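# Open the loose desk 3-D printer's door fully

## Task

Swing the door of the 3-D printer, which sits unfixed on the desk, open as far as it will go. Every one of the printer's feet must finish resting on the desk, and the printer must not topple or end up leaning, or the task fails. At the end, release it and back the robot away; a door that stays open only because the robot holds it does not count.

## Robot and tools

ROBOT. A LinearBot: an omnidirectional base carrying a column about 1.75 m high. A carriage rides 1.0 m up and down the column (lift_m) and holds two identical six-joint arms, each ending in a two-finger gripper. Each arm base sits roughly 0.57 m + lift_m above the floor, and parts of the carriage extend about 0.15 m beneath that. A hand can reach 0.78 m from its shoulder but only about 0.38 m lower than its arm base. A hand is about 0.16 m long and 0.1 m wide (0.14 m with fingers open). Parked arm joints 1 to 6 are 0, 0.05, 0.05, 1.45, 0, 0; parked, the robot measures about 0.95 m across and 0.7 m front to back. The wheel motors are weak (2 N m), so even a light push triggers a contact_stop. Cameras: carriage_camera is fixed on the carriage facing forward, tilted about 20 degrees down; left_wrist_camera and right_wrist_camera look out beyond each hand's fingertips. All images are 672x504 pixels.

FRAMES. Base frame: origin on the floor below the base centre, x forward, y left, z up. The left_hand and right_hand readings give, in this frame, the point halfway between that hand's pads; quat_wxyz rotates the base axes into the hand axes (hand z runs along the fingers, the fingers open along hand y; a hand pointing straight up with joints 1, 5 and 6 at zero reads (1, 0, 0, 0)). Hand readings can be off, more so at long reach. The odometry frame is the base frame as it was at the scene start; base_odometry counts wheel rotation only, so slip shows up as travel. Heading is positive to the left, range -3.142 to 3.142.

execute_actions. Arguments: "actions", a list holding one action or nothing (empty just reports state and images); "cameras", optional list from carriage_camera, left_wrist_camera, right_wrist_camera, all (omitted, null or ["all"] gives every camera, [] gives none; an unknown name rejects the call). An action has "base", "joints" or both; they start together and may finish at different times. "base" holds exactly one key, each a relative offset from where the base last reported itself: translate_m (metres, forward positive, -2 to 2), strafe_m (metres, left positive, -2 to 2), rotate_rad (radians, counter-clockwise/left positive, -6.3 to 6.3). "joints" is one shared dictionary for both arms, one number per joint name, each an absolute target: lift_m 0 to 1 m; left_joint1_rad and right_joint1_rad -2.617 to 3.054 (yaw about vertical, 0 forward, positive left); joint2 0 to 3.141 (shoulder: 0 upper arm level pointing back, 1.57 vertical, 3.14 level pointing forward); joint3 0 to 3.141 (elbow: 0 folded, 3.14 straight); joint4 -1.57 to 1.57 (wrist pitch, positive lifts the fingertips); joint5 -1.57 to 1.57 (wrist yaw, positive swings fingertips to the RIGHT, opposite to joint 1); joint6 -2.094 to 2.094 (roll about the finger axis, positive clockwise viewed from the forearm); left_gripper_m and right_gripper_m 0 to 0.093 m pad gap. A joint or base left out may still be driving toward an earlier target. Any unknown key or out-of-range number rejects the whole call with no motion. If a result reports a stop, further motion calls in the same reply are skipped.

wait: seconds, 0 to 10; commands nothing and returns the same state and images. zoom_image: camera (one of the three names) and region [x0, y0, x1, y1] in pixels of that camera's latest full image, origin top-left, at most 504 by 504. finished_scene: scene, the integer number of the current scene (1 or 2); it cannot be undone and reports whether the task succeeded. Ending a reply without any tool call ends the whole run.

RESULT LINES. pictures lists image order. base_status and joint_status per motion: done (for the base: wheels turned the commanded amount, slip included; a 1 to 2 mm move may fall short yet read done), off_target (resting away from target, maybe still pushing), contact_stop or time_out (target dropped, holds position), not_followed (a self-collision check withheld that arm's targets; a "joint command not followed" line with a cause appears; the gripper still moves; withheld targets may be retried later), limit_stop_at_motor_heat (resend the target). on_its_own covers uncommanded parts; "held at" is the held target, not the position. motor_effort is percent of maximum, positive toward higher joint values, peak in brackets; readings carry a fixed bias of a few points plus up to half the value, and noise. A lift effort that keeps dropping while lowering means a hand is resting on something. drive_wheels (ignore sign) clearly higher at rest than after a free drive means the base is still pressing. ARM HIT means a hard self-hit. MOTOR HOT warns from 75 °C; OVER-TEMPERATURE FAULT means an arm was halted (90 °C, 10 s) or went limp and fell (100 °C). Outstretched arms heat quickly even empty.

CAUTIONS. Contact stops act only after impact, sometimes late or never; arms are mostly unmonitored during turns or arm moves, and the base may roll about 0.3 m after an arm touches something. After being blocked, back off about 0.2 m along the path you came (or turn back), repeat if still pressed, then retry; such a move may stop spuriously, so try twice. The column can strike a table edge the base slipped under; reversing into an edge can topple the robot. Arms have no contact stop: blocked arms keep pressing and snap to target when freed. The robot can fall and not recover, most easily with carriage high, arms extended, loads held, pulling, or abrupt stops; only images reveal leaning. Never let the arms collide or press on each other; when withheld, move that arm clear first, then the other in a later action. A gripper pad pushes about 45 to 60 N. Handle the loose printer gently so it neither slides off its feet nor tips, avoid slamming the door, and release and withdraw before finishing.

Each tool is called after "Call:" as name([rows], argument=value, ...), one row to a line, values as JSON.

## Session

Call:
execute_actions(actions=[])

Scene clock: 0.00 s.
base_odometry: x=+0.000 y=+0.000 heading=+0.000 (m, m, rad; odometry frame)
base_status: not commanded
joint_positions: lift_m=+0.297 left_joint1_rad=+0.012 left_joint2_rad=+0.041 left_joint3_rad=+0.036 left_joint4_rad=+1.447 left_joint5_rad=+0.022 left_joint6_rad=+0.034 left_gripper_m=+0.095 right_joint1_rad=-0.019 right_joint2_rad=+0.023 right_joint3_rad=+0.024 right_joint4_rad=+1.486 right_joint5_rad=+0.016 right_joint6_rad=-0.042 right_gripper_m=+0.094
joint_status: not commanded
motor_effort: lift_m=+17 drive_wheels=-4 (%)
left_hand: x=+0.2977 y=+0.3265 z=+1.2734 quat_wxyz=(+0.998, +0.012, +0.064, +0.022) (m; base frame)
right_hand: x=+0.2859 y=-0.3331 z=+1.2713 quat_wxyz=(+0.999, +0.008, +0.042, -0.031) (m; base frame)
pictures: carriage_camera, left_wrist_camera, right_wrist_camera
Images, in order (width x height): carriage_camera 672x504, left_wrist_camera 672x504, right_wrist_camera 672x504.

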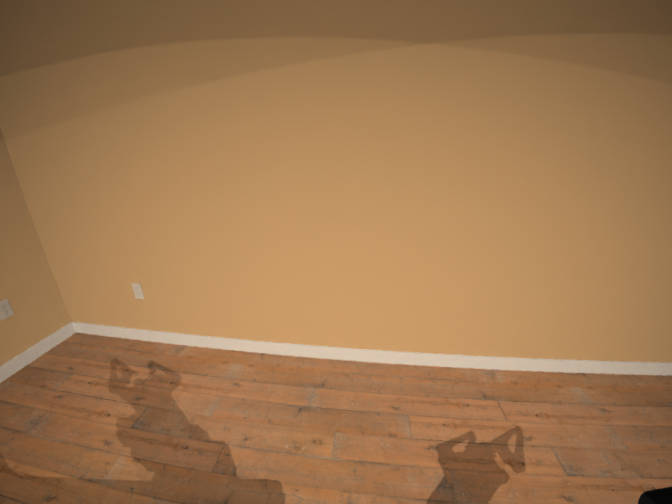

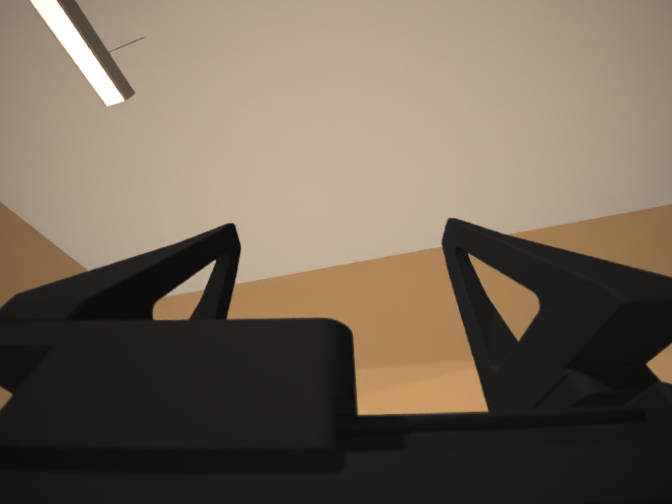

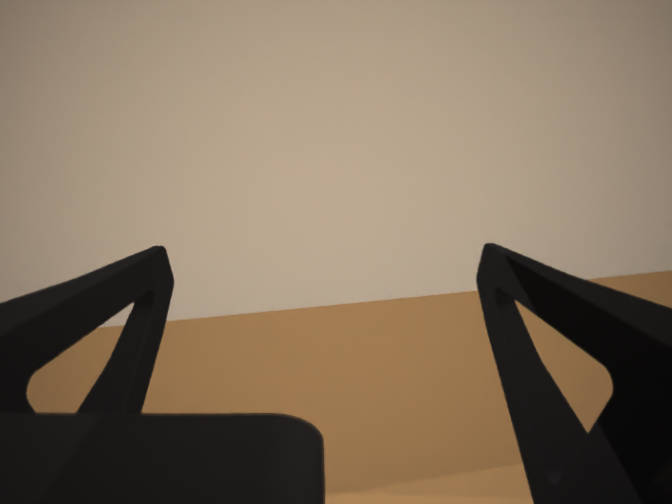

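Call:
execute_actions([
  {"base":{"rotate_rad":-1.9}},
], cameras=["carriage_camera"])

Scene clock: 5.40 s.
base_odometry: x=+0.000 y=+0.000 heading=-1.898 (m, m, rad; odometry frame)
base_status: done
joint_positions: lift_m=+0.297 left_joint1_rad=+0.012 left_joint2_rad=+0.041 left_joint3_rad=+0.036 left_joint4_rad=+1.444 left_joint5_rad=+0.022 left_joint6_rad=+0.034 left_gripper_m=+0.095 right_joint1_rad=-0.019 right_joint2_rad=+0.023 right_joint3_rad=+0.024 right_joint4_rad=+1.485 right_joint5_rad=+0.016 right_joint6_rad=-0.042 right_gripper_m=+0.094
joint_status: not commanded
motor_effort: lift_m=+17(17) drive_wheels=+15(45) (%)
left_hand: x=+0.2984 y=+0.3265 z=+1.2733 quat_wxyz=(+0.998, +0.012, +0.066, +0.022) (m; base frame)
right_hand: x=+0.2860 y=-0.3332 z=+1.2713 quat_wxyz=(+0.999, +0.008, +0.042, -0.031) (m; base frame)
pictures: carriage_camera
Images, in order (width x height): carriage_camera 672x504.

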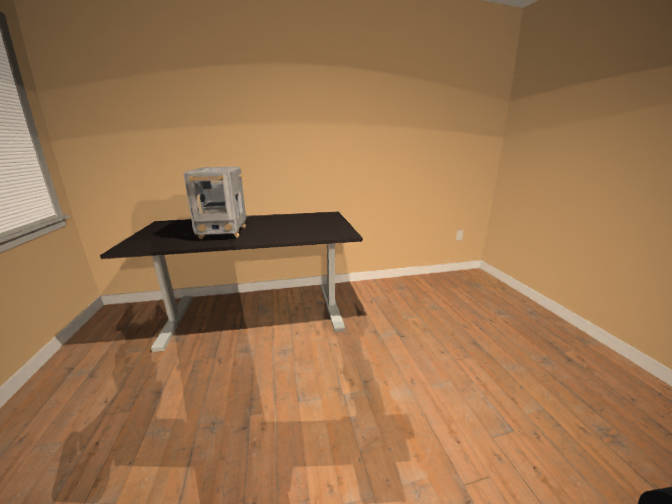

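Call:
execute_actions([
  {"base":{"rotate_rad":0.2}},
], cameras=[])

Call:
execute_actions([
  {"base":{"strafe_m":0.45},"joints":{"lift_m":0.15}},
], cameras=[])

Call:
execute_actions([
  {"base":{"translate_m":1.0}},
], cameras=["carriage_camera"])

Scene clock: 10.90 s.
base_odometry: x=+0.000 y=+0.000 heading=-1.700 (m, m, rad; odometry frame)
base_status: done
joint_positions: lift_m=+0.297 left_joint1_rad=+0.012 left_joint2_rad=+0.041 left_joint3_rad=+0.036 left_joint4_rad=+1.444 left_joint5_rad=+0.022 left_joint6_rad=+0.034 left_gripper_m=+0.095 right_joint1_rad=-0.019 right_joint2_rad=+0.023 right_joint3_rad=+0.024 right_joint4_rad=+1.486 right_joint5_rad=+0.016 right_joint6_rad=-0.042 right_gripper_m=+0.094
joint_status: not commanded
motor_effort: lift_m=+17(17) drive_wheels=-23(42) (%)
left_hand: x=+0.2983 y=+0.3265 z=+1.2733 quat_wxyz=(+0.998, +0.012, +0.066, +0.022) (m; base frame)
right_hand: x=+0.2859 y=-0.3331 z=+1.2713 quat_wxyz=(+0.999, +0.008, +0.042, -0.031) (m; base frame)
pictures: none
No camera images: the call's "cameras" was empty. Leave "cameras" out to get every camera's image.

Scene clock: 14.00 s.
base_odometry: x=+0.447 y=-0.059 heading=-1.702 (m, m, rad; odometry frame)
base_status: done
joint_positions: lift_m=+0.150 left_joint1_rad=+0.012 left_joint2_rad=+0.041 left_joint3_rad=+0.036 left_joint4_rad=+1.444 left_joint5_rad=+0.022 left_joint6_rad=+0.034 left_gripper_m=+0.095 right_joint1_rad=-0.019 right_joint2_rad=+0.023 right_joint3_rad=+0.024 right_joint4_rad=+1.485 right_joint5_rad=+0.016 right_joint6_rad=-0.042 right_gripper_m=+0.094
joint_status: all done
motor_effort: lift_m=+16(16) drive_wheels=-13(41) (%)
left_hand: x=+0.2983 y=+0.3265 z=+1.1261 quat_wxyz=(+0.998, +0.012, +0.066, +0.022) (m; base frame)
right_hand: x=+0.2860 y=-0.3332 z=+1.1242 quat_wxyz=(+0.999, +0.008, +0.042, -0.031) (m; base frame)
pictures: none
No camera images: the call's "cameras" was empty. Leave "cameras" out to get every camera's image.

Scene clock: 18.40 s.
base_odometry: x=+0.317 y=-1.051 heading=-1.701 (m, m, rad; odometry frame)
base_status: done
joint_positions: lift_m=+0.150 left_joint1_rad=+0.012 left_joint2_rad=+0.041 left_joint3_rad=+0.036 left_joint4_rad=+1.445 left_joint5_rad=+0.022 left_joint6_rad=+0.034 left_gripper_m=+0.095 right_joint1_rad=-0.019 right_joint2_rad=+0.023 right_joint3_rad=+0.024 right_joint4_rad=+1.487 right_joint5_rad=+0.016 right_joint6_rad=-0.042 right_gripper_m=+0.094
joint_status: not commanded
motor_effort: lift_m=+16(16) drive_wheels=-12(38) (%)
left_hand: x=+0.2980 y=+0.3265 z=+1.1262 quat_wxyz=(+0.998, +0.012, +0.065, +0.022) (m; base frame)
right_hand: x=+0.2856 y=-0.3331 z=+1.1242 quat_wxyz=(+0.999, +0.008, +0.041, -0.031) (m; base frame)
pictures: carriage_camera
Images, in order (width x height): carriage_camera 672x504.

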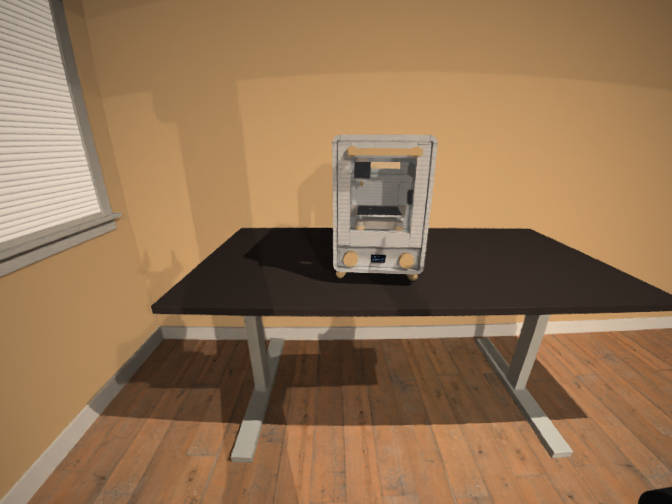

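Call:
zoom_image(camera="carriage_camera", region=[300,120,470,290])

Region (300, 120, 470, 290) of carriage_camera's 672x504 image, scaled by 2.965, with more detail than that image has.

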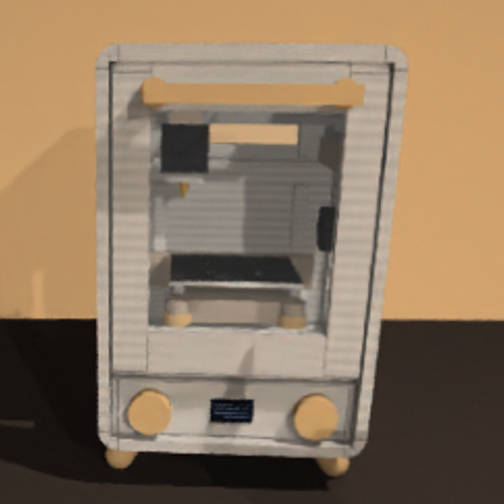

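Call:
execute_actions([
  {"base":{"strafe_m":0.17},"joints":{"right_joint2_rad":1.2,"right_joint3_rad":0.9,"right_joint4_rad":0.3,"right_joint6_rad":1.57,"right_joint1_rad":0,"lift_m":0.2}},
])

Scene clock: 26.10 s.
base_odometry: x=+0.486 y=-1.073 heading=-1.701 (m, m, rad; odometry frame)
base_status: done
joint_positions: lift_m=+0.200 left_joint1_rad=+0.012 left_joint2_rad=+0.041 left_joint3_rad=+0.036 left_joint4_rad=+1.446 left_joint5_rad=+0.022 left_joint6_rad=+0.034 left_gripper_m=+0.095 right_joint1_rad=-0.008 right_joint2_rad=+1.201 right_joint3_rad=+0.870 right_joint4_rad=+0.293 right_joint5_rad=+0.016 right_joint6_rad=+1.561 right_gripper_m=+0.094
joint_status: all done
motor_effort: lift_m=+18(22) drive_wheels=-7(35) (%)
left_hand: x=+0.2978 y=+0.3265 z=+1.1759 quat_wxyz=(+0.998, +0.012, +0.065, +0.022) (m; base frame)
right_hand: x=+0.6859 y=-0.3362 z=+1.0762 quat_wxyz=(+0.499, +0.513, +0.506, +0.482) (m; base frame)
pictures: carriage_camera, left_wrist_camera, right_wrist_camera
Images, in order (width x height): carriage_camera 672x504, left_wrist_camera 672x504, right_wrist_camera 672x504.

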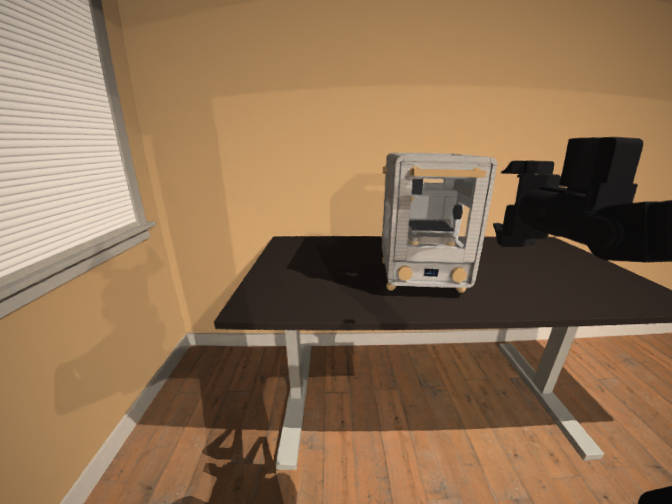

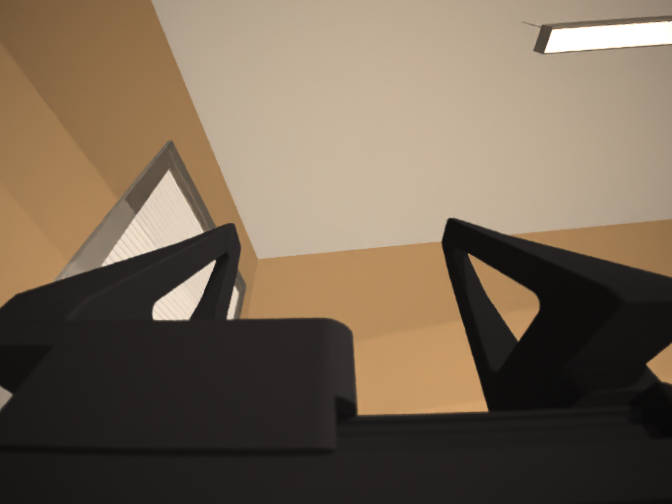

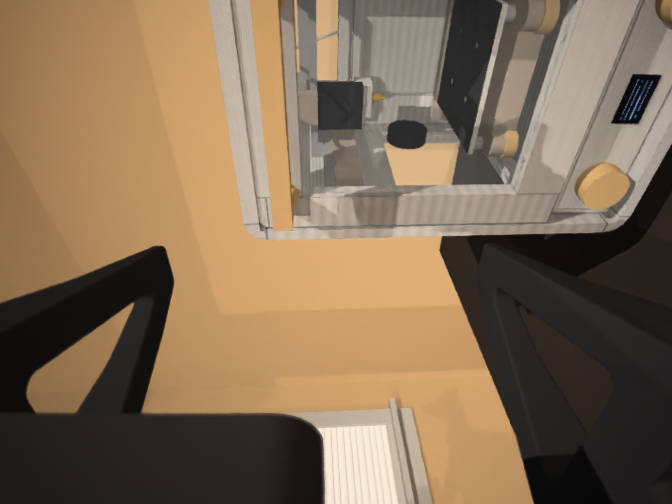

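Call:
execute_actions([
  {"base":{"translate_m":0.08},"joints":{"lift_m":0.22}},
], cameras=["carriage_camera","right_wrist_camera"])

Call:
zoom_image(camera="carriage_camera", region=[370,120,620,320])

Scene clock: 30.17 s.
base_odometry: x=+0.476 y=-1.153 heading=-1.700 (m, m, rad; odometry frame)
base_status: done
joint_positions: lift_m=+0.220 left_joint1_rad=+0.012 left_joint2_rad=+0.041 left_joint3_rad=+0.036 left_joint4_rad=+1.446 left_joint5_rad=+0.023 left_joint6_rad=+0.034 left_gripper_m=+0.095 right_joint1_rad=-0.008 right_joint2_rad=+1.201 right_joint3_rad=+0.880 right_joint4_rad=+0.301 right_joint5_rad=+0.016 right_joint6_rad=+1.561 right_gripper_m=+0.094
joint_status: all done
motor_effort: lift_m=+18(22) drive_wheels=-11(31) (%)
left_hand: x=+0.2978 y=+0.3265 z=+1.1959 quat_wxyz=(+0.998, +0.012, +0.064, +0.022) (m; base frame)
right_hand: x=+0.6863 y=-0.3362 z=+1.1033 quat_wxyz=(+0.503, +0.509, +0.501, +0.486) (m; base frame)
pictures: carriage_camera, right_wrist_camera
Images, in order (width x height): carriage_camera 672x504, right_wrist_camera 672x504.

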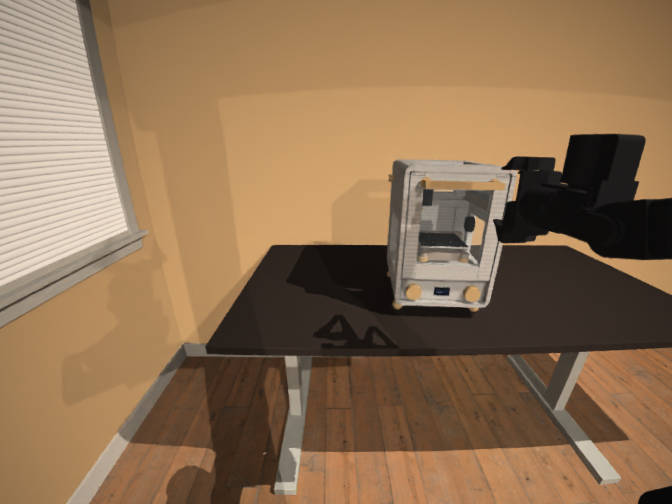

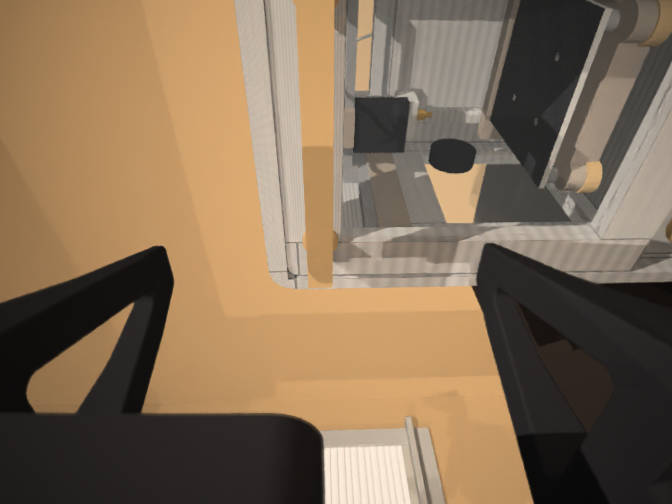

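Region (370, 120, 620, 320) of carriage_camera's 672x504 image, scaled by 2.016, with more detail than that image has; it fills the top 403 rows of this view, and the rest is white.

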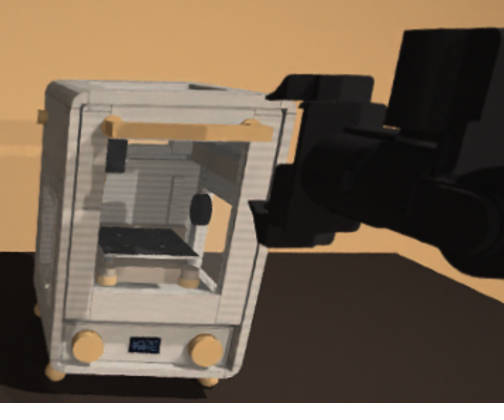

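Call:
execute_actions([
  {"base":{"strafe_m":0.08},"joints":{"right_gripper_m":0.05}},
], cameras=[])

Call:
execute_actions([
  {"base":{"translate_m":0.04}},
], cameras=["carriage_camera","right_wrist_camera"])

Scene clock: 35.23 s.
base_odometry: x=+0.555 y=-1.163 heading=-1.700 (m, m, rad; odometry frame)
base_status: done
joint_positions: lift_m=+0.220 left_joint1_rad=+0.012 left_joint2_rad=+0.041 left_joint3_rad=+0.036 left_joint4_rad=+1.446 left_joint5_rad=+0.023 left_joint6_rad=+0.034 left_gripper_m=+0.095 right_joint1_rad=-0.008 right_joint2_rad=+1.201 right_joint3_rad=+0.880 right_joint4_rad=+0.300 right_joint5_rad=+0.016 right_joint6_rad=+1.561 right_gripper_m=+0.050
joint_status: all done
motor_effort: lift_m=+18(18) drive_wheels=-6(34) (%)
left_hand: x=+0.2978 y=+0.3265 z=+1.1959 quat_wxyz=(+0.998, +0.012, +0.064, +0.022) (m; base frame)
right_hand: x=+0.6863 y=-0.3362 z=+1.1032 quat_wxyz=(+0.503, +0.509, +0.501, +0.486) (m; base frame)
pictures: none
No camera images: the call's "cameras" was empty. Leave "cameras" out to get every camera's image.

Scene clock: 36.43 s.
base_odometry: x=+0.551 y=-1.203 heading=-1.699 (m, m, rad; odometry frame)
base_status: done
joint_positions: lift_m=+0.220 left_joint1_rad=+0.012 left_joint2_rad=+0.041 left_joint3_rad=+0.036 left_joint4_rad=+1.446 left_joint5_rad=+0.023 left_joint6_rad=+0.034 left_gripper_m=+0.095 right_joint1_rad=-0.008 right_joint2_rad=+1.201 right_joint3_rad=+0.880 right_joint4_rad=+0.300 right_joint5_rad=+0.016 right_joint6_rad=+1.561 right_gripper_m=+0.050
joint_status: not commanded
motor_effort: lift_m=+18(18) drive_wheels=-11(33) (%)
left_hand: x=+0.2978 y=+0.3265 z=+1.1959 quat_wxyz=(+0.998, +0.012, +0.065, +0.022) (m; base frame)
right_hand: x=+0.6863 y=-0.3362 z=+1.1030 quat_wxyz=(+0.503, +0.509, +0.502, +0.486) (m; base frame)
pictures: carriage_camera, right_wrist_camera
Images, in order (width x height): carriage_camera 672x504, right_wrist_camera 672x504.

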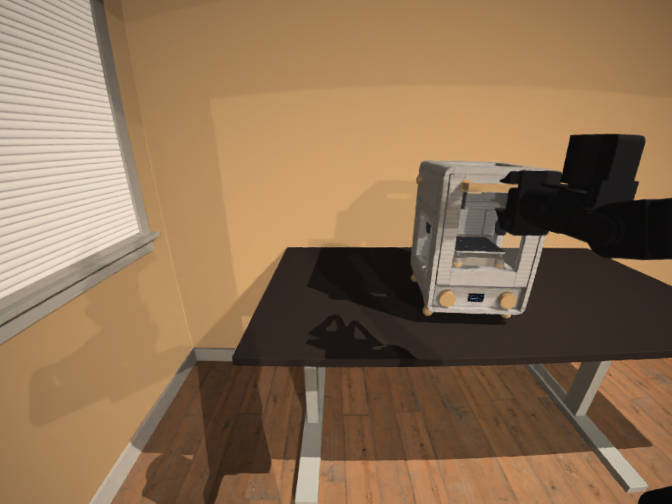

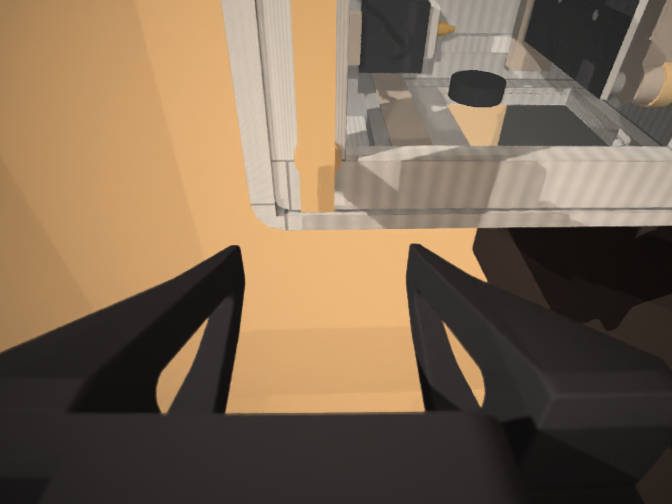

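Call:
execute_actions([
  {"base":{"strafe_m":-0.12}},
], cameras=[])

Call:
execute_actions([
  {"base":{"translate_m":0.05}},
], cameras=["carriage_camera","right_wrist_camera"])

Scene clock: 41.90 s.
base_odometry: x=+0.431 y=-1.188 heading=-1.699 (m, m, rad; odometry frame)
base_status: done
joint_positions: lift_m=+0.220 left_joint1_rad=+0.012 left_joint2_rad=+0.041 left_joint3_rad=+0.036 left_joint4_rad=+1.446 left_joint5_rad=+0.023 left_joint6_rad=+0.034 left_gripper_m=+0.095 right_joint1_rad=-0.008 right_joint2_rad=+1.201 right_joint3_rad=+0.880 right_joint4_rad=+0.299 right_joint5_rad=+0.016 right_joint6_rad=+1.561 right_gripper_m=+0.050
joint_status: not commanded
motor_effort: lift_m=+18(18) drive_wheels=-6(36) (%)
left_hand: x=+0.2978 y=+0.3265 z=+1.1959 quat_wxyz=(+0.998, +0.012, +0.065, +0.022) (m; base frame)
right_hand: x=+0.6863 y=-0.3362 z=+1.1029 quat_wxyz=(+0.503, +0.509, +0.502, +0.486) (m; base frame)
pictures: none
No camera images: the call's "cameras" was empty. Leave "cameras" out to get every camera's image.

Scene clock: 43.20 s.
base_odometry: x=+0.425 y=-1.238 heading=-1.700 (m, m, rad; odometry frame)
base_status: done
joint_positions: lift_m=+0.220 left_joint1_rad=+0.012 left_joint2_rad=+0.041 left_joint3_rad=+0.036 left_joint4_rad=+1.446 left_joint5_rad=+0.023 left_joint6_rad=+0.034 left_gripper_m=+0.095 right_joint1_rad=-0.008 right_joint2_rad=+1.201 right_joint3_rad=+0.880 right_joint4_rad=+0.299 right_joint5_rad=+0.016 right_joint6_rad=+1.561 right_gripper_m=+0.050
joint_status: not commanded
motor_effort: lift_m=+18(18) drive_wheels=-11(30) (%)
left_hand: x=+0.2978 y=+0.3265 z=+1.1959 quat_wxyz=(+0.998, +0.012, +0.064, +0.022) (m; base frame)
right_hand: x=+0.6863 y=-0.3362 z=+1.1029 quat_wxyz=(+0.503, +0.509, +0.502, +0.486) (m; base frame)
pictures: carriage_camera, right_wrist_camera
Images, in order (width x height): carriage_camera 672x504, right_wrist_camera 672x504.

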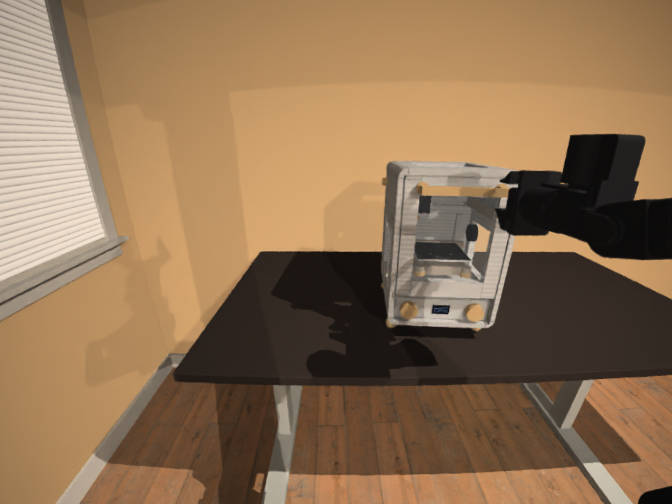

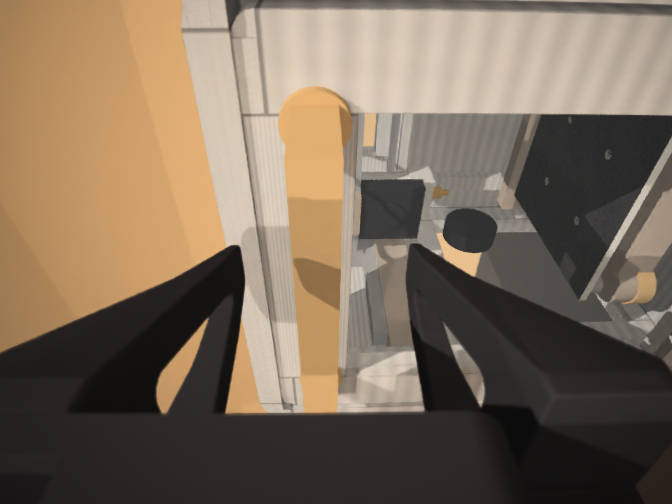

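Call:
execute_actions([
  {"base":{"translate_m":0.035},"joints":{"right_gripper_m":0.04}},
], cameras=[])

Call:
execute_actions([
  {"joints":{"right_gripper_m":0}},
], cameras=["carriage_camera","right_wrist_camera"])

Scene clock: 46.13 s.
base_odometry: x=+0.420 y=-1.272 heading=-1.701 (m, m, rad; odometry frame)
base_status: done
joint_positions: lift_m=+0.220 left_joint1_rad=+0.012 left_joint2_rad=+0.041 left_joint3_rad=+0.036 left_joint4_rad=+1.446 left_joint5_rad=+0.023 left_joint6_rad=+0.034 left_gripper_m=+0.095 right_joint1_rad=-0.008 right_joint2_rad=+1.201 right_joint3_rad=+0.880 right_joint4_rad=+0.299 right_joint5_rad=+0.016 right_joint6_rad=+1.561 right_gripper_m=+0.040
joint_status: all done
motor_effort: lift_m=+18(18) drive_wheels=-8(38) (%)
left_hand: x=+0.2978 y=+0.3265 z=+1.1959 quat_wxyz=(+0.998, +0.012, +0.065, +0.022) (m; base frame)
right_hand: x=+0.6863 y=-0.3362 z=+1.1029 quat_wxyz=(+0.503, +0.509, +0.502, +0.486) (m; base frame)
pictures: none
No camera images: the call's "cameras" was empty. Leave "cameras" out to get every camera's image.

Scene clock: 46.70 s.
base_odometry: x=+0.420 y=-1.272 heading=-1.701 (m, m, rad; odometry frame)
base_status: not commanded
joint_positions: lift_m=+0.220 left_joint1_rad=+0.012 left_joint2_rad=+0.041 left_joint3_rad=+0.036 left_joint4_rad=+1.446 left_joint5_rad=+0.022 left_joint6_rad=+0.034 left_gripper_m=+0.095 right_joint1_rad=-0.008 right_joint2_rad=+1.201 right_joint3_rad=+0.881 right_joint4_rad=+0.306 right_joint5_rad=+0.016 right_joint6_rad=+1.564 right_gripper_m=+0.015
joint_status: right_gripper_m off_target (ended at +0.015, target +0.000)
motor_effort: lift_m=+18(18) drive_wheels=-10(10) (%)
left_hand: x=+0.2978 y=+0.3265 z=+1.1959 quat_wxyz=(+0.998, +0.012, +0.065, +0.022) (m; base frame)
right_hand: x=+0.6863 y=-0.3362 z=+1.1051 quat_wxyz=(+0.504, +0.508, +0.499, +0.489) (m; base frame)
pictures: carriage_camera, right_wrist_camera
Images, in order (width x height): carriage_camera 672x504, right_wrist_camera 672x504.

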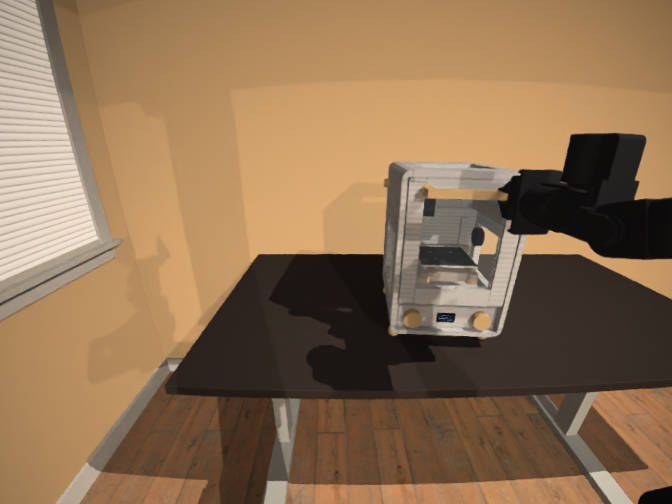

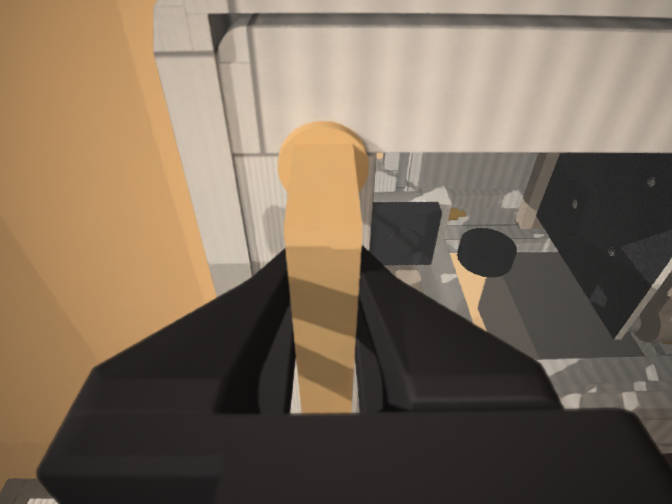

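Gripped. Pull gently.

Call:
execute_actions([
  {"base":{"translate_m":-0.03}},
], cameras=["carriage_camera","right_wrist_camera"])

Call:
zoom_image(camera="carriage_camera", region=[370,140,580,350])

Scene clock: 49.83 s.
base_odometry: x=+0.424 y=-1.243 heading=-1.700 (m, m, rad; odometry frame)
base_status: done
joint_positions: lift_m=+0.220 left_joint1_rad=+0.012 left_joint2_rad=+0.041 left_joint3_rad=+0.036 left_joint4_rad=+1.446 left_joint5_rad=+0.022 left_joint6_rad=+0.034 left_gripper_m=+0.095 right_joint1_rad=-0.007 right_joint2_rad=+1.222 right_joint3_rad=+0.887 right_joint4_rad=+0.313 right_joint5_rad=+0.008 right_joint6_rad=+1.565 right_gripper_m=+0.016
joint_status: not commanded
motor_effort: lift_m=+18(18) drive_wheels=-10(43) (%)
left_hand: x=+0.2979 y=+0.3265 z=+1.1959 quat_wxyz=(+0.998, +0.012, +0.065, +0.022) (m; base frame)
right_hand: x=+0.6913 y=-0.3344 z=+1.1014 quat_wxyz=(+0.500, +0.508, +0.503, +0.489) (m; base frame)
pictures: carriage_camera, right_wrist_camera
Images, in order (width x height): carriage_camera 672x504, right_wrist_camera 672x504.

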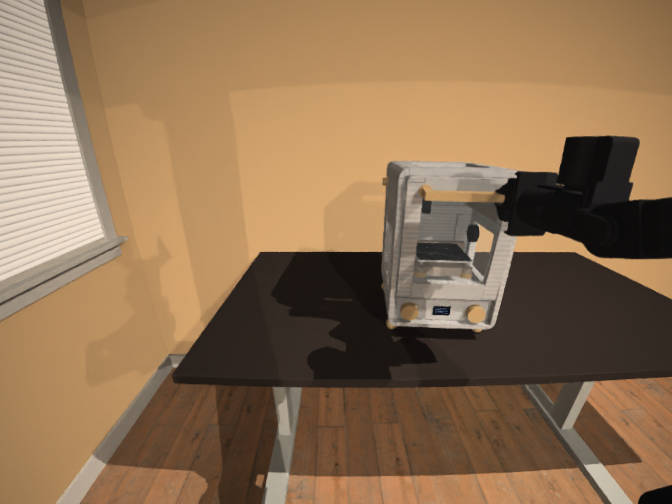

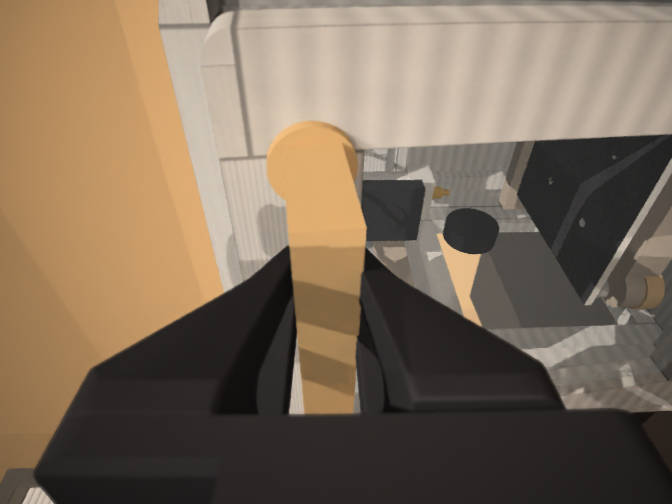

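Region (370, 140, 580, 350) of carriage_camera's 672x504 image, scaled by 2.400, with more detail than that image has.

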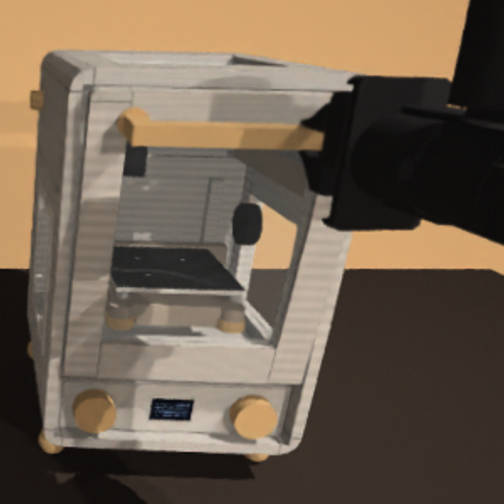

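Call:
execute_actions([
  {"base":{"translate_m":-0.045},"joints":{"right_joint4_rad":-0.1,"lift_m":0.265}},
], cameras=["carriage_camera","right_wrist_camera"])

Scene clock: 53.97 s.
base_odometry: x=+0.430 y=-1.198 heading=-1.699 (m, m, rad; odometry frame)
base_status: done
joint_positions: lift_m=+0.265 left_joint1_rad=+0.012 left_joint2_rad=+0.041 left_joint3_rad=+0.036 left_joint4_rad=+1.445 left_joint5_rad=+0.023 left_joint6_rad=+0.034 left_gripper_m=+0.095 right_joint1_rad=-0.001 right_joint2_rad=+1.209 right_joint3_rad=+0.887 right_joint4_rad=-0.015 right_joint5_rad=-0.010 right_joint6_rad=+1.590 right_gripper_m=+0.020
joint_status: right_joint4_rad off_target (ended at -0.015, target -0.100); the others done
motor_effort: lift_m=+18(22) drive_wheels=+2(51) (%)
left_hand: x=+0.2980 y=+0.3265 z=+1.2409 quat_wxyz=(+0.998, +0.012, +0.065, +0.022) (m; base frame)
right_hand: x=+0.6745 y=-0.3287 z=+1.0726 quat_wxyz=(+0.403, +0.581, +0.573, +0.416) (m; base frame)
pictures: carriage_camera, right_wrist_camera
Images, in order (width x height): carriage_camera 672x504, right_wrist_camera 672x504.

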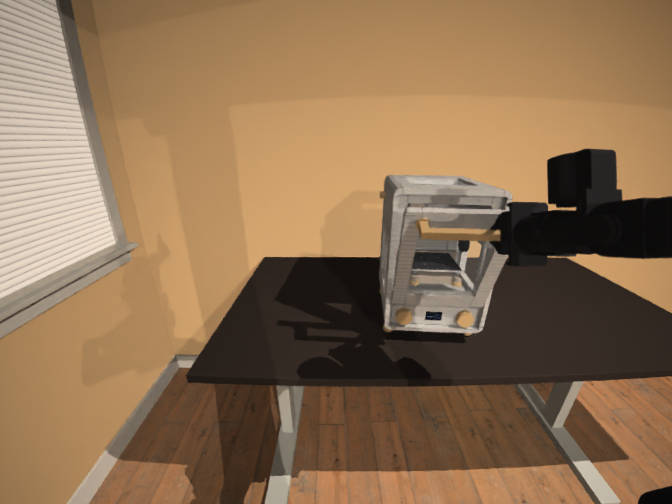

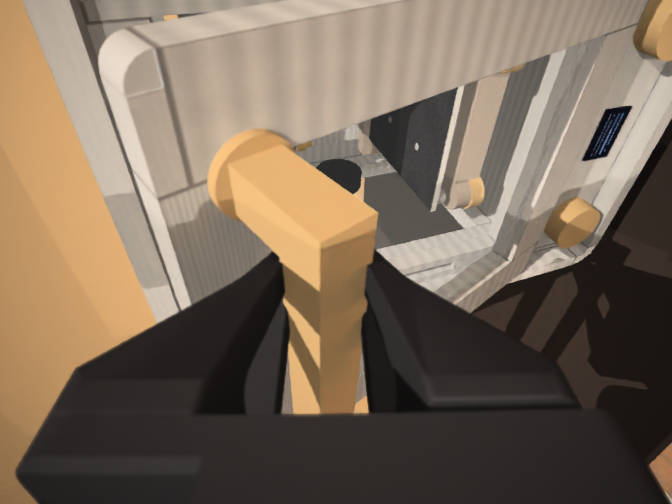

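Call:
execute_actions([
  {"joints":{"right_gripper_m":0.045,"right_joint4_rad":0}},
], cameras=["carriage_camera","right_wrist_camera"])

Scene clock: 57.73 s.
base_odometry: x=+0.430 y=-1.198 heading=-1.699 (m, m, rad; odometry frame)
base_status: not commanded
joint_positions: lift_m=+0.265 left_joint1_rad=+0.012 left_joint2_rad=+0.041 left_joint3_rad=+0.036 left_joint4_rad=+1.445 left_joint5_rad=+0.023 left_joint6_rad=+0.034 left_gripper_m=+0.095 right_joint1_rad=-0.001 right_joint2_rad=+1.209 right_joint3_rad=+0.887 right_joint4_rad=-0.008 right_joint5_rad=+0.005 right_joint6_rad=+1.580 right_gripper_m=+0.045
joint_status: all done
motor_effort: lift_m=+18(18) drive_wheels=+2(3) (%)
left_hand: x=+0.2980 y=+0.3265 z=+1.2409 quat_wxyz=(+0.998, +0.012, +0.065, +0.022) (m; base frame)
right_hand: x=+0.6752 y=-0.3312 z=+1.0743 quat_wxyz=(+0.411, +0.579, +0.571, +0.412) (m; base frame)
pictures: carriage_camera, right_wrist_camera
Images, in order (width x height): carriage_camera 672x504, right_wrist_camera 672x504.

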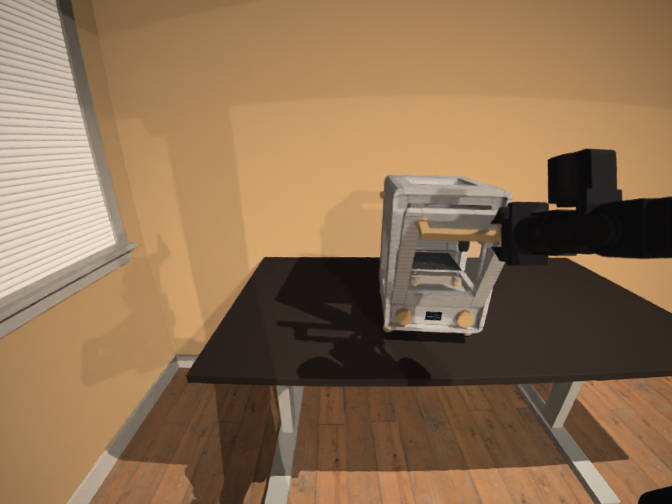

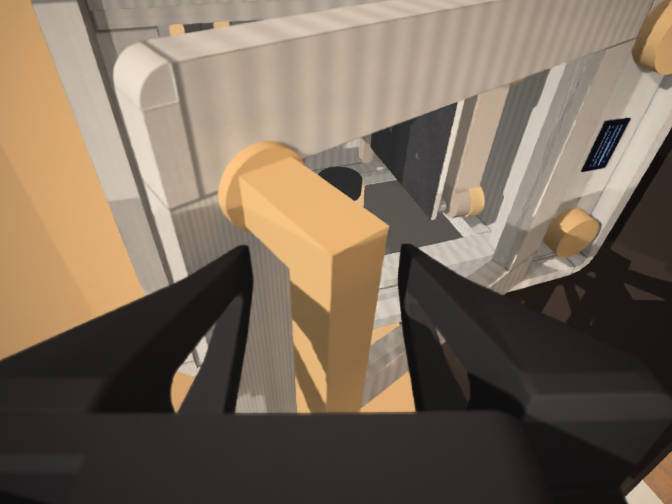

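Call:
execute_actions([
  {"base":{"translate_m":-0.08}},
], cameras=[])

Call:
execute_actions([
  {"joints":{"right_joint4_rad":-0.6,"lift_m":0.5,"right_gripper_m":0}},
], cameras=[])

Call:
execute_actions([
  {"base":{"translate_m":0.17}},
], cameras=["carriage_camera","right_wrist_camera"])

Scene clock: 63.30 s.
base_odometry: x=+0.440 y=-1.119 heading=-1.700 (m, m, rad; odometry frame)
base_status: done
joint_positions: lift_m=+0.265 left_joint1_rad=+0.012 left_joint2_rad=+0.041 left_joint3_rad=+0.036 left_joint4_rad=+1.446 left_joint5_rad=+0.022 left_joint6_rad=+0.034 left_gripper_m=+0.095 right_joint1_rad=-0.001 right_joint2_rad=+1.209 right_joint3_rad=+0.887 right_joint4_rad=-0.063 right_joint5_rad=+0.009 right_joint6_rad=+1.579 right_gripper_m=+0.045
joint_status: not commanded
motor_effort: lift_m=+18(18) drive_wheels=-7(33) (%)
left_hand: x=+0.2978 y=+0.3265 z=+1.2409 quat_wxyz=(+0.998, +0.012, +0.065, +0.022) (m; base frame)
right_hand: x=+0.6704 y=-0.3319 z=+1.0617 quat_wxyz=(+0.396, +0.591, +0.582, +0.394) (m; base frame)
pictures: none
No camera images: the call's "cameras" was empty. Leave "cameras" out to get every camera's image.

Scene clock: 64.77 s.
base_odometry: x=+0.440 y=-1.119 heading=-1.700 (m, m, rad; odometry frame)
base_status: not commanded
joint_positions: lift_m=+0.500 left_joint1_rad=+0.012 left_joint2_rad=+0.041 left_joint3_rad=+0.036 left_joint4_rad=+1.446 left_joint5_rad=+0.022 left_joint6_rad=+0.034 left_gripper_m=+0.095 right_joint1_rad=-0.001 right_joint2_rad=+1.209 right_joint3_rad=+0.887 right_joint4_rad=-0.595 right_joint5_rad=+0.012 right_joint6_rad=+1.579 right_gripper_m=+0.000
joint_status: all done
motor_effort: lift_m=+18(22) drive_wheels=-5(8) (%)
left_hand: x=+0.2978 y=+0.3265 z=+1.4759 quat_wxyz=(+0.998, +0.012, +0.065, +0.022) (m; base frame)
right_hand: x=+0.5920 y=-0.3323 z=+1.1938 quat_wxyz=(+0.230, +0.674, +0.665, +0.224) (m; base frame)
pictures: none
No camera images: the call's "cameras" was empty. Leave "cameras" out to get every camera's image.

Scene clock: 66.83 s.
base_odometry: x=+0.418 y=-1.287 heading=-1.700 (m, m, rad; odometry frame)
base_status: done
joint_positions: lift_m=+0.500 left_joint1_rad=+0.012 left_joint2_rad=+0.041 left_joint3_rad=+0.036 left_joint4_rad=+1.446 left_joint5_rad=+0.022 left_joint6_rad=+0.034 left_gripper_m=+0.095 right_joint1_rad=-0.001 right_joint2_rad=+1.209 right_joint3_rad=+0.887 right_joint4_rad=-0.597 right_joint5_rad=+0.012 right_joint6_rad=+1.579 right_gripper_m=+0.000
joint_status: not commanded
motor_effort: lift_m=+18(18) drive_wheels=-8(40) (%)
left_hand: x=+0.2978 y=+0.3265 z=+1.4759 quat_wxyz=(+0.998, +0.012, +0.065, +0.022) (m; base frame)
right_hand: x=+0.5917 y=-0.3324 z=+1.1936 quat_wxyz=(+0.230, +0.674, +0.665, +0.223) (m; base frame)
pictures: carriage_camera, right_wrist_camera
Images, in order (width x height): carriage_camera 672x504, right_wrist_camera 672x504.

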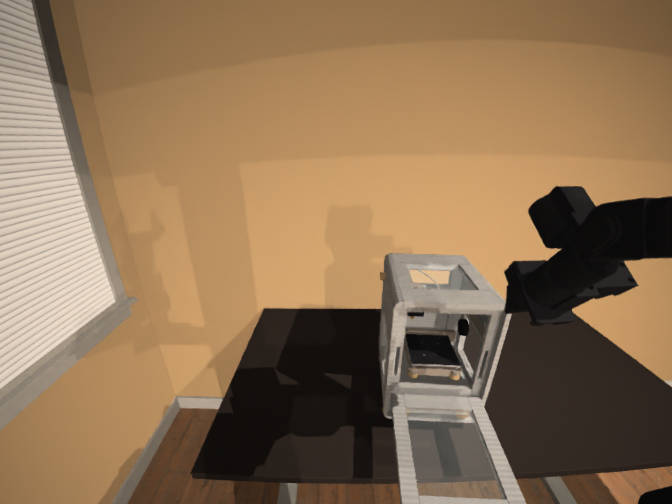

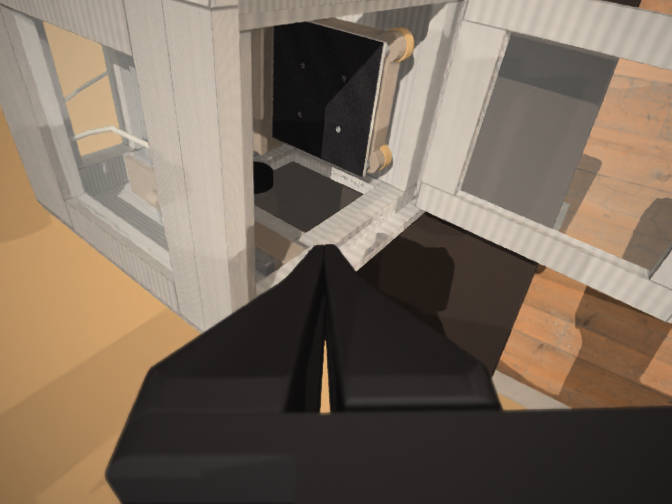

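Call:
execute_actions([
  {"base":{"translate_m":-0.5}},
], cameras=[])

Call:
execute_actions([
  {"base":{"strafe_m":0.45},"joints":{"lift_m":0,"right_joint2_rad":0.05,"right_joint3_rad":0.05,"right_joint4_rad":1.45,"right_joint6_rad":0}},
], cameras=["carriage_camera"])

Call:
zoom_image(camera="carriage_camera", region=[370,90,672,320])

Scene clock: 72.80 s.
base_odometry: x=+0.482 y=-0.792 heading=-1.700 (m, m, rad; odometry frame)
base_status: done
joint_positions: lift_m=+0.500 left_joint1_rad=+0.012 left_joint2_rad=+0.041 left_joint3_rad=+0.036 left_joint4_rad=+1.446 left_joint5_rad=+0.022 left_joint6_rad=+0.034 left_gripper_m=+0.095 right_joint1_rad=-0.001 right_joint2_rad=+1.209 right_joint3_rad=+0.887 right_joint4_rad=-0.597 right_joint5_rad=+0.012 right_joint6_rad=+1.579 right_gripper_m=+0.000
joint_status: not commanded
motor_effort: lift_m=+18(18) drive_wheels=-7(50) (%)
left_hand: x=+0.2979 y=+0.3265 z=+1.4759 quat_wxyz=(+0.998, +0.012, +0.065, +0.022) (m; base frame)
right_hand: x=+0.5917 y=-0.3324 z=+1.1936 quat_wxyz=(+0.230, +0.674, +0.665, +0.223) (m; base frame)
pictures: none
No camera images: the call's "cameras" was empty. Leave "cameras" out to get every camera's image.

Scene clock: 75.87 s.
base_odometry: x=+0.928 y=-0.849 heading=-1.700 (m, m, rad; odometry frame)
base_status: done
joint_positions: lift_m=+0.000 left_joint1_rad=+0.012 left_joint2_rad=+0.041 left_joint3_rad=+0.036 left_joint4_rad=+1.446 left_joint5_rad=+0.023 left_joint6_rad=+0.034 left_gripper_m=+0.095 right_joint1_rad=-0.001 right_joint2_rad=+0.057 right_joint3_rad=+0.072 right_joint4_rad=+1.447 right_joint5_rad=+0.014 right_joint6_rad=+0.009 right_gripper_m=+0.000
joint_status: all done
motor_effort: lift_m=+16(16) drive_wheels=-10(28) (%)
left_hand: x=+0.2979 y=+0.3265 z=+0.9762 quat_wxyz=(+0.998, +0.012, +0.065, +0.022) (m; base frame)
right_hand: x=+0.2917 y=-0.3323 z=+0.9859 quat_wxyz=(+0.998, +0.007, +0.054, +0.003) (m; base frame)
pictures: carriage_camera
Images, in order (width x height): carriage_camera 672x504.

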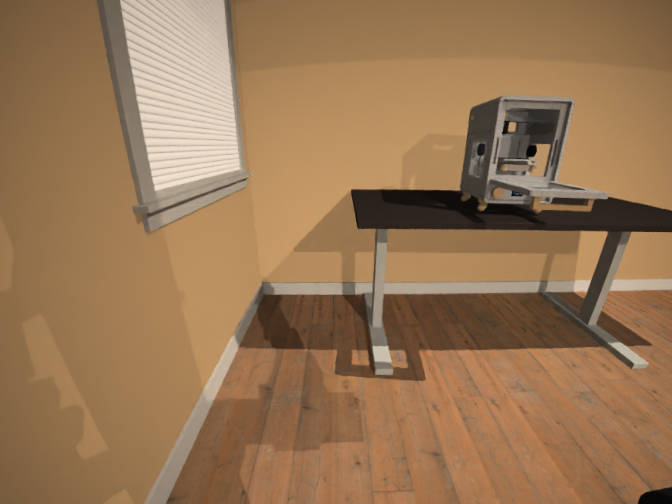

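Region (370, 90, 672, 320) of carriage_camera's 672x504 image, scaled by 1.669, with more detail than that image has; it fills the top 384 rows of this view, and the rest is white.

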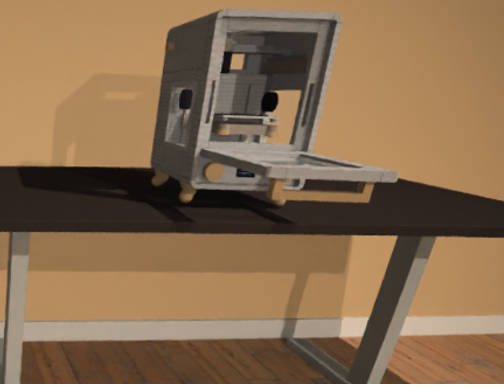

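Door looks level and fully open.

Call:
finished_scene(scene=1)

The scene is finished: the task was done.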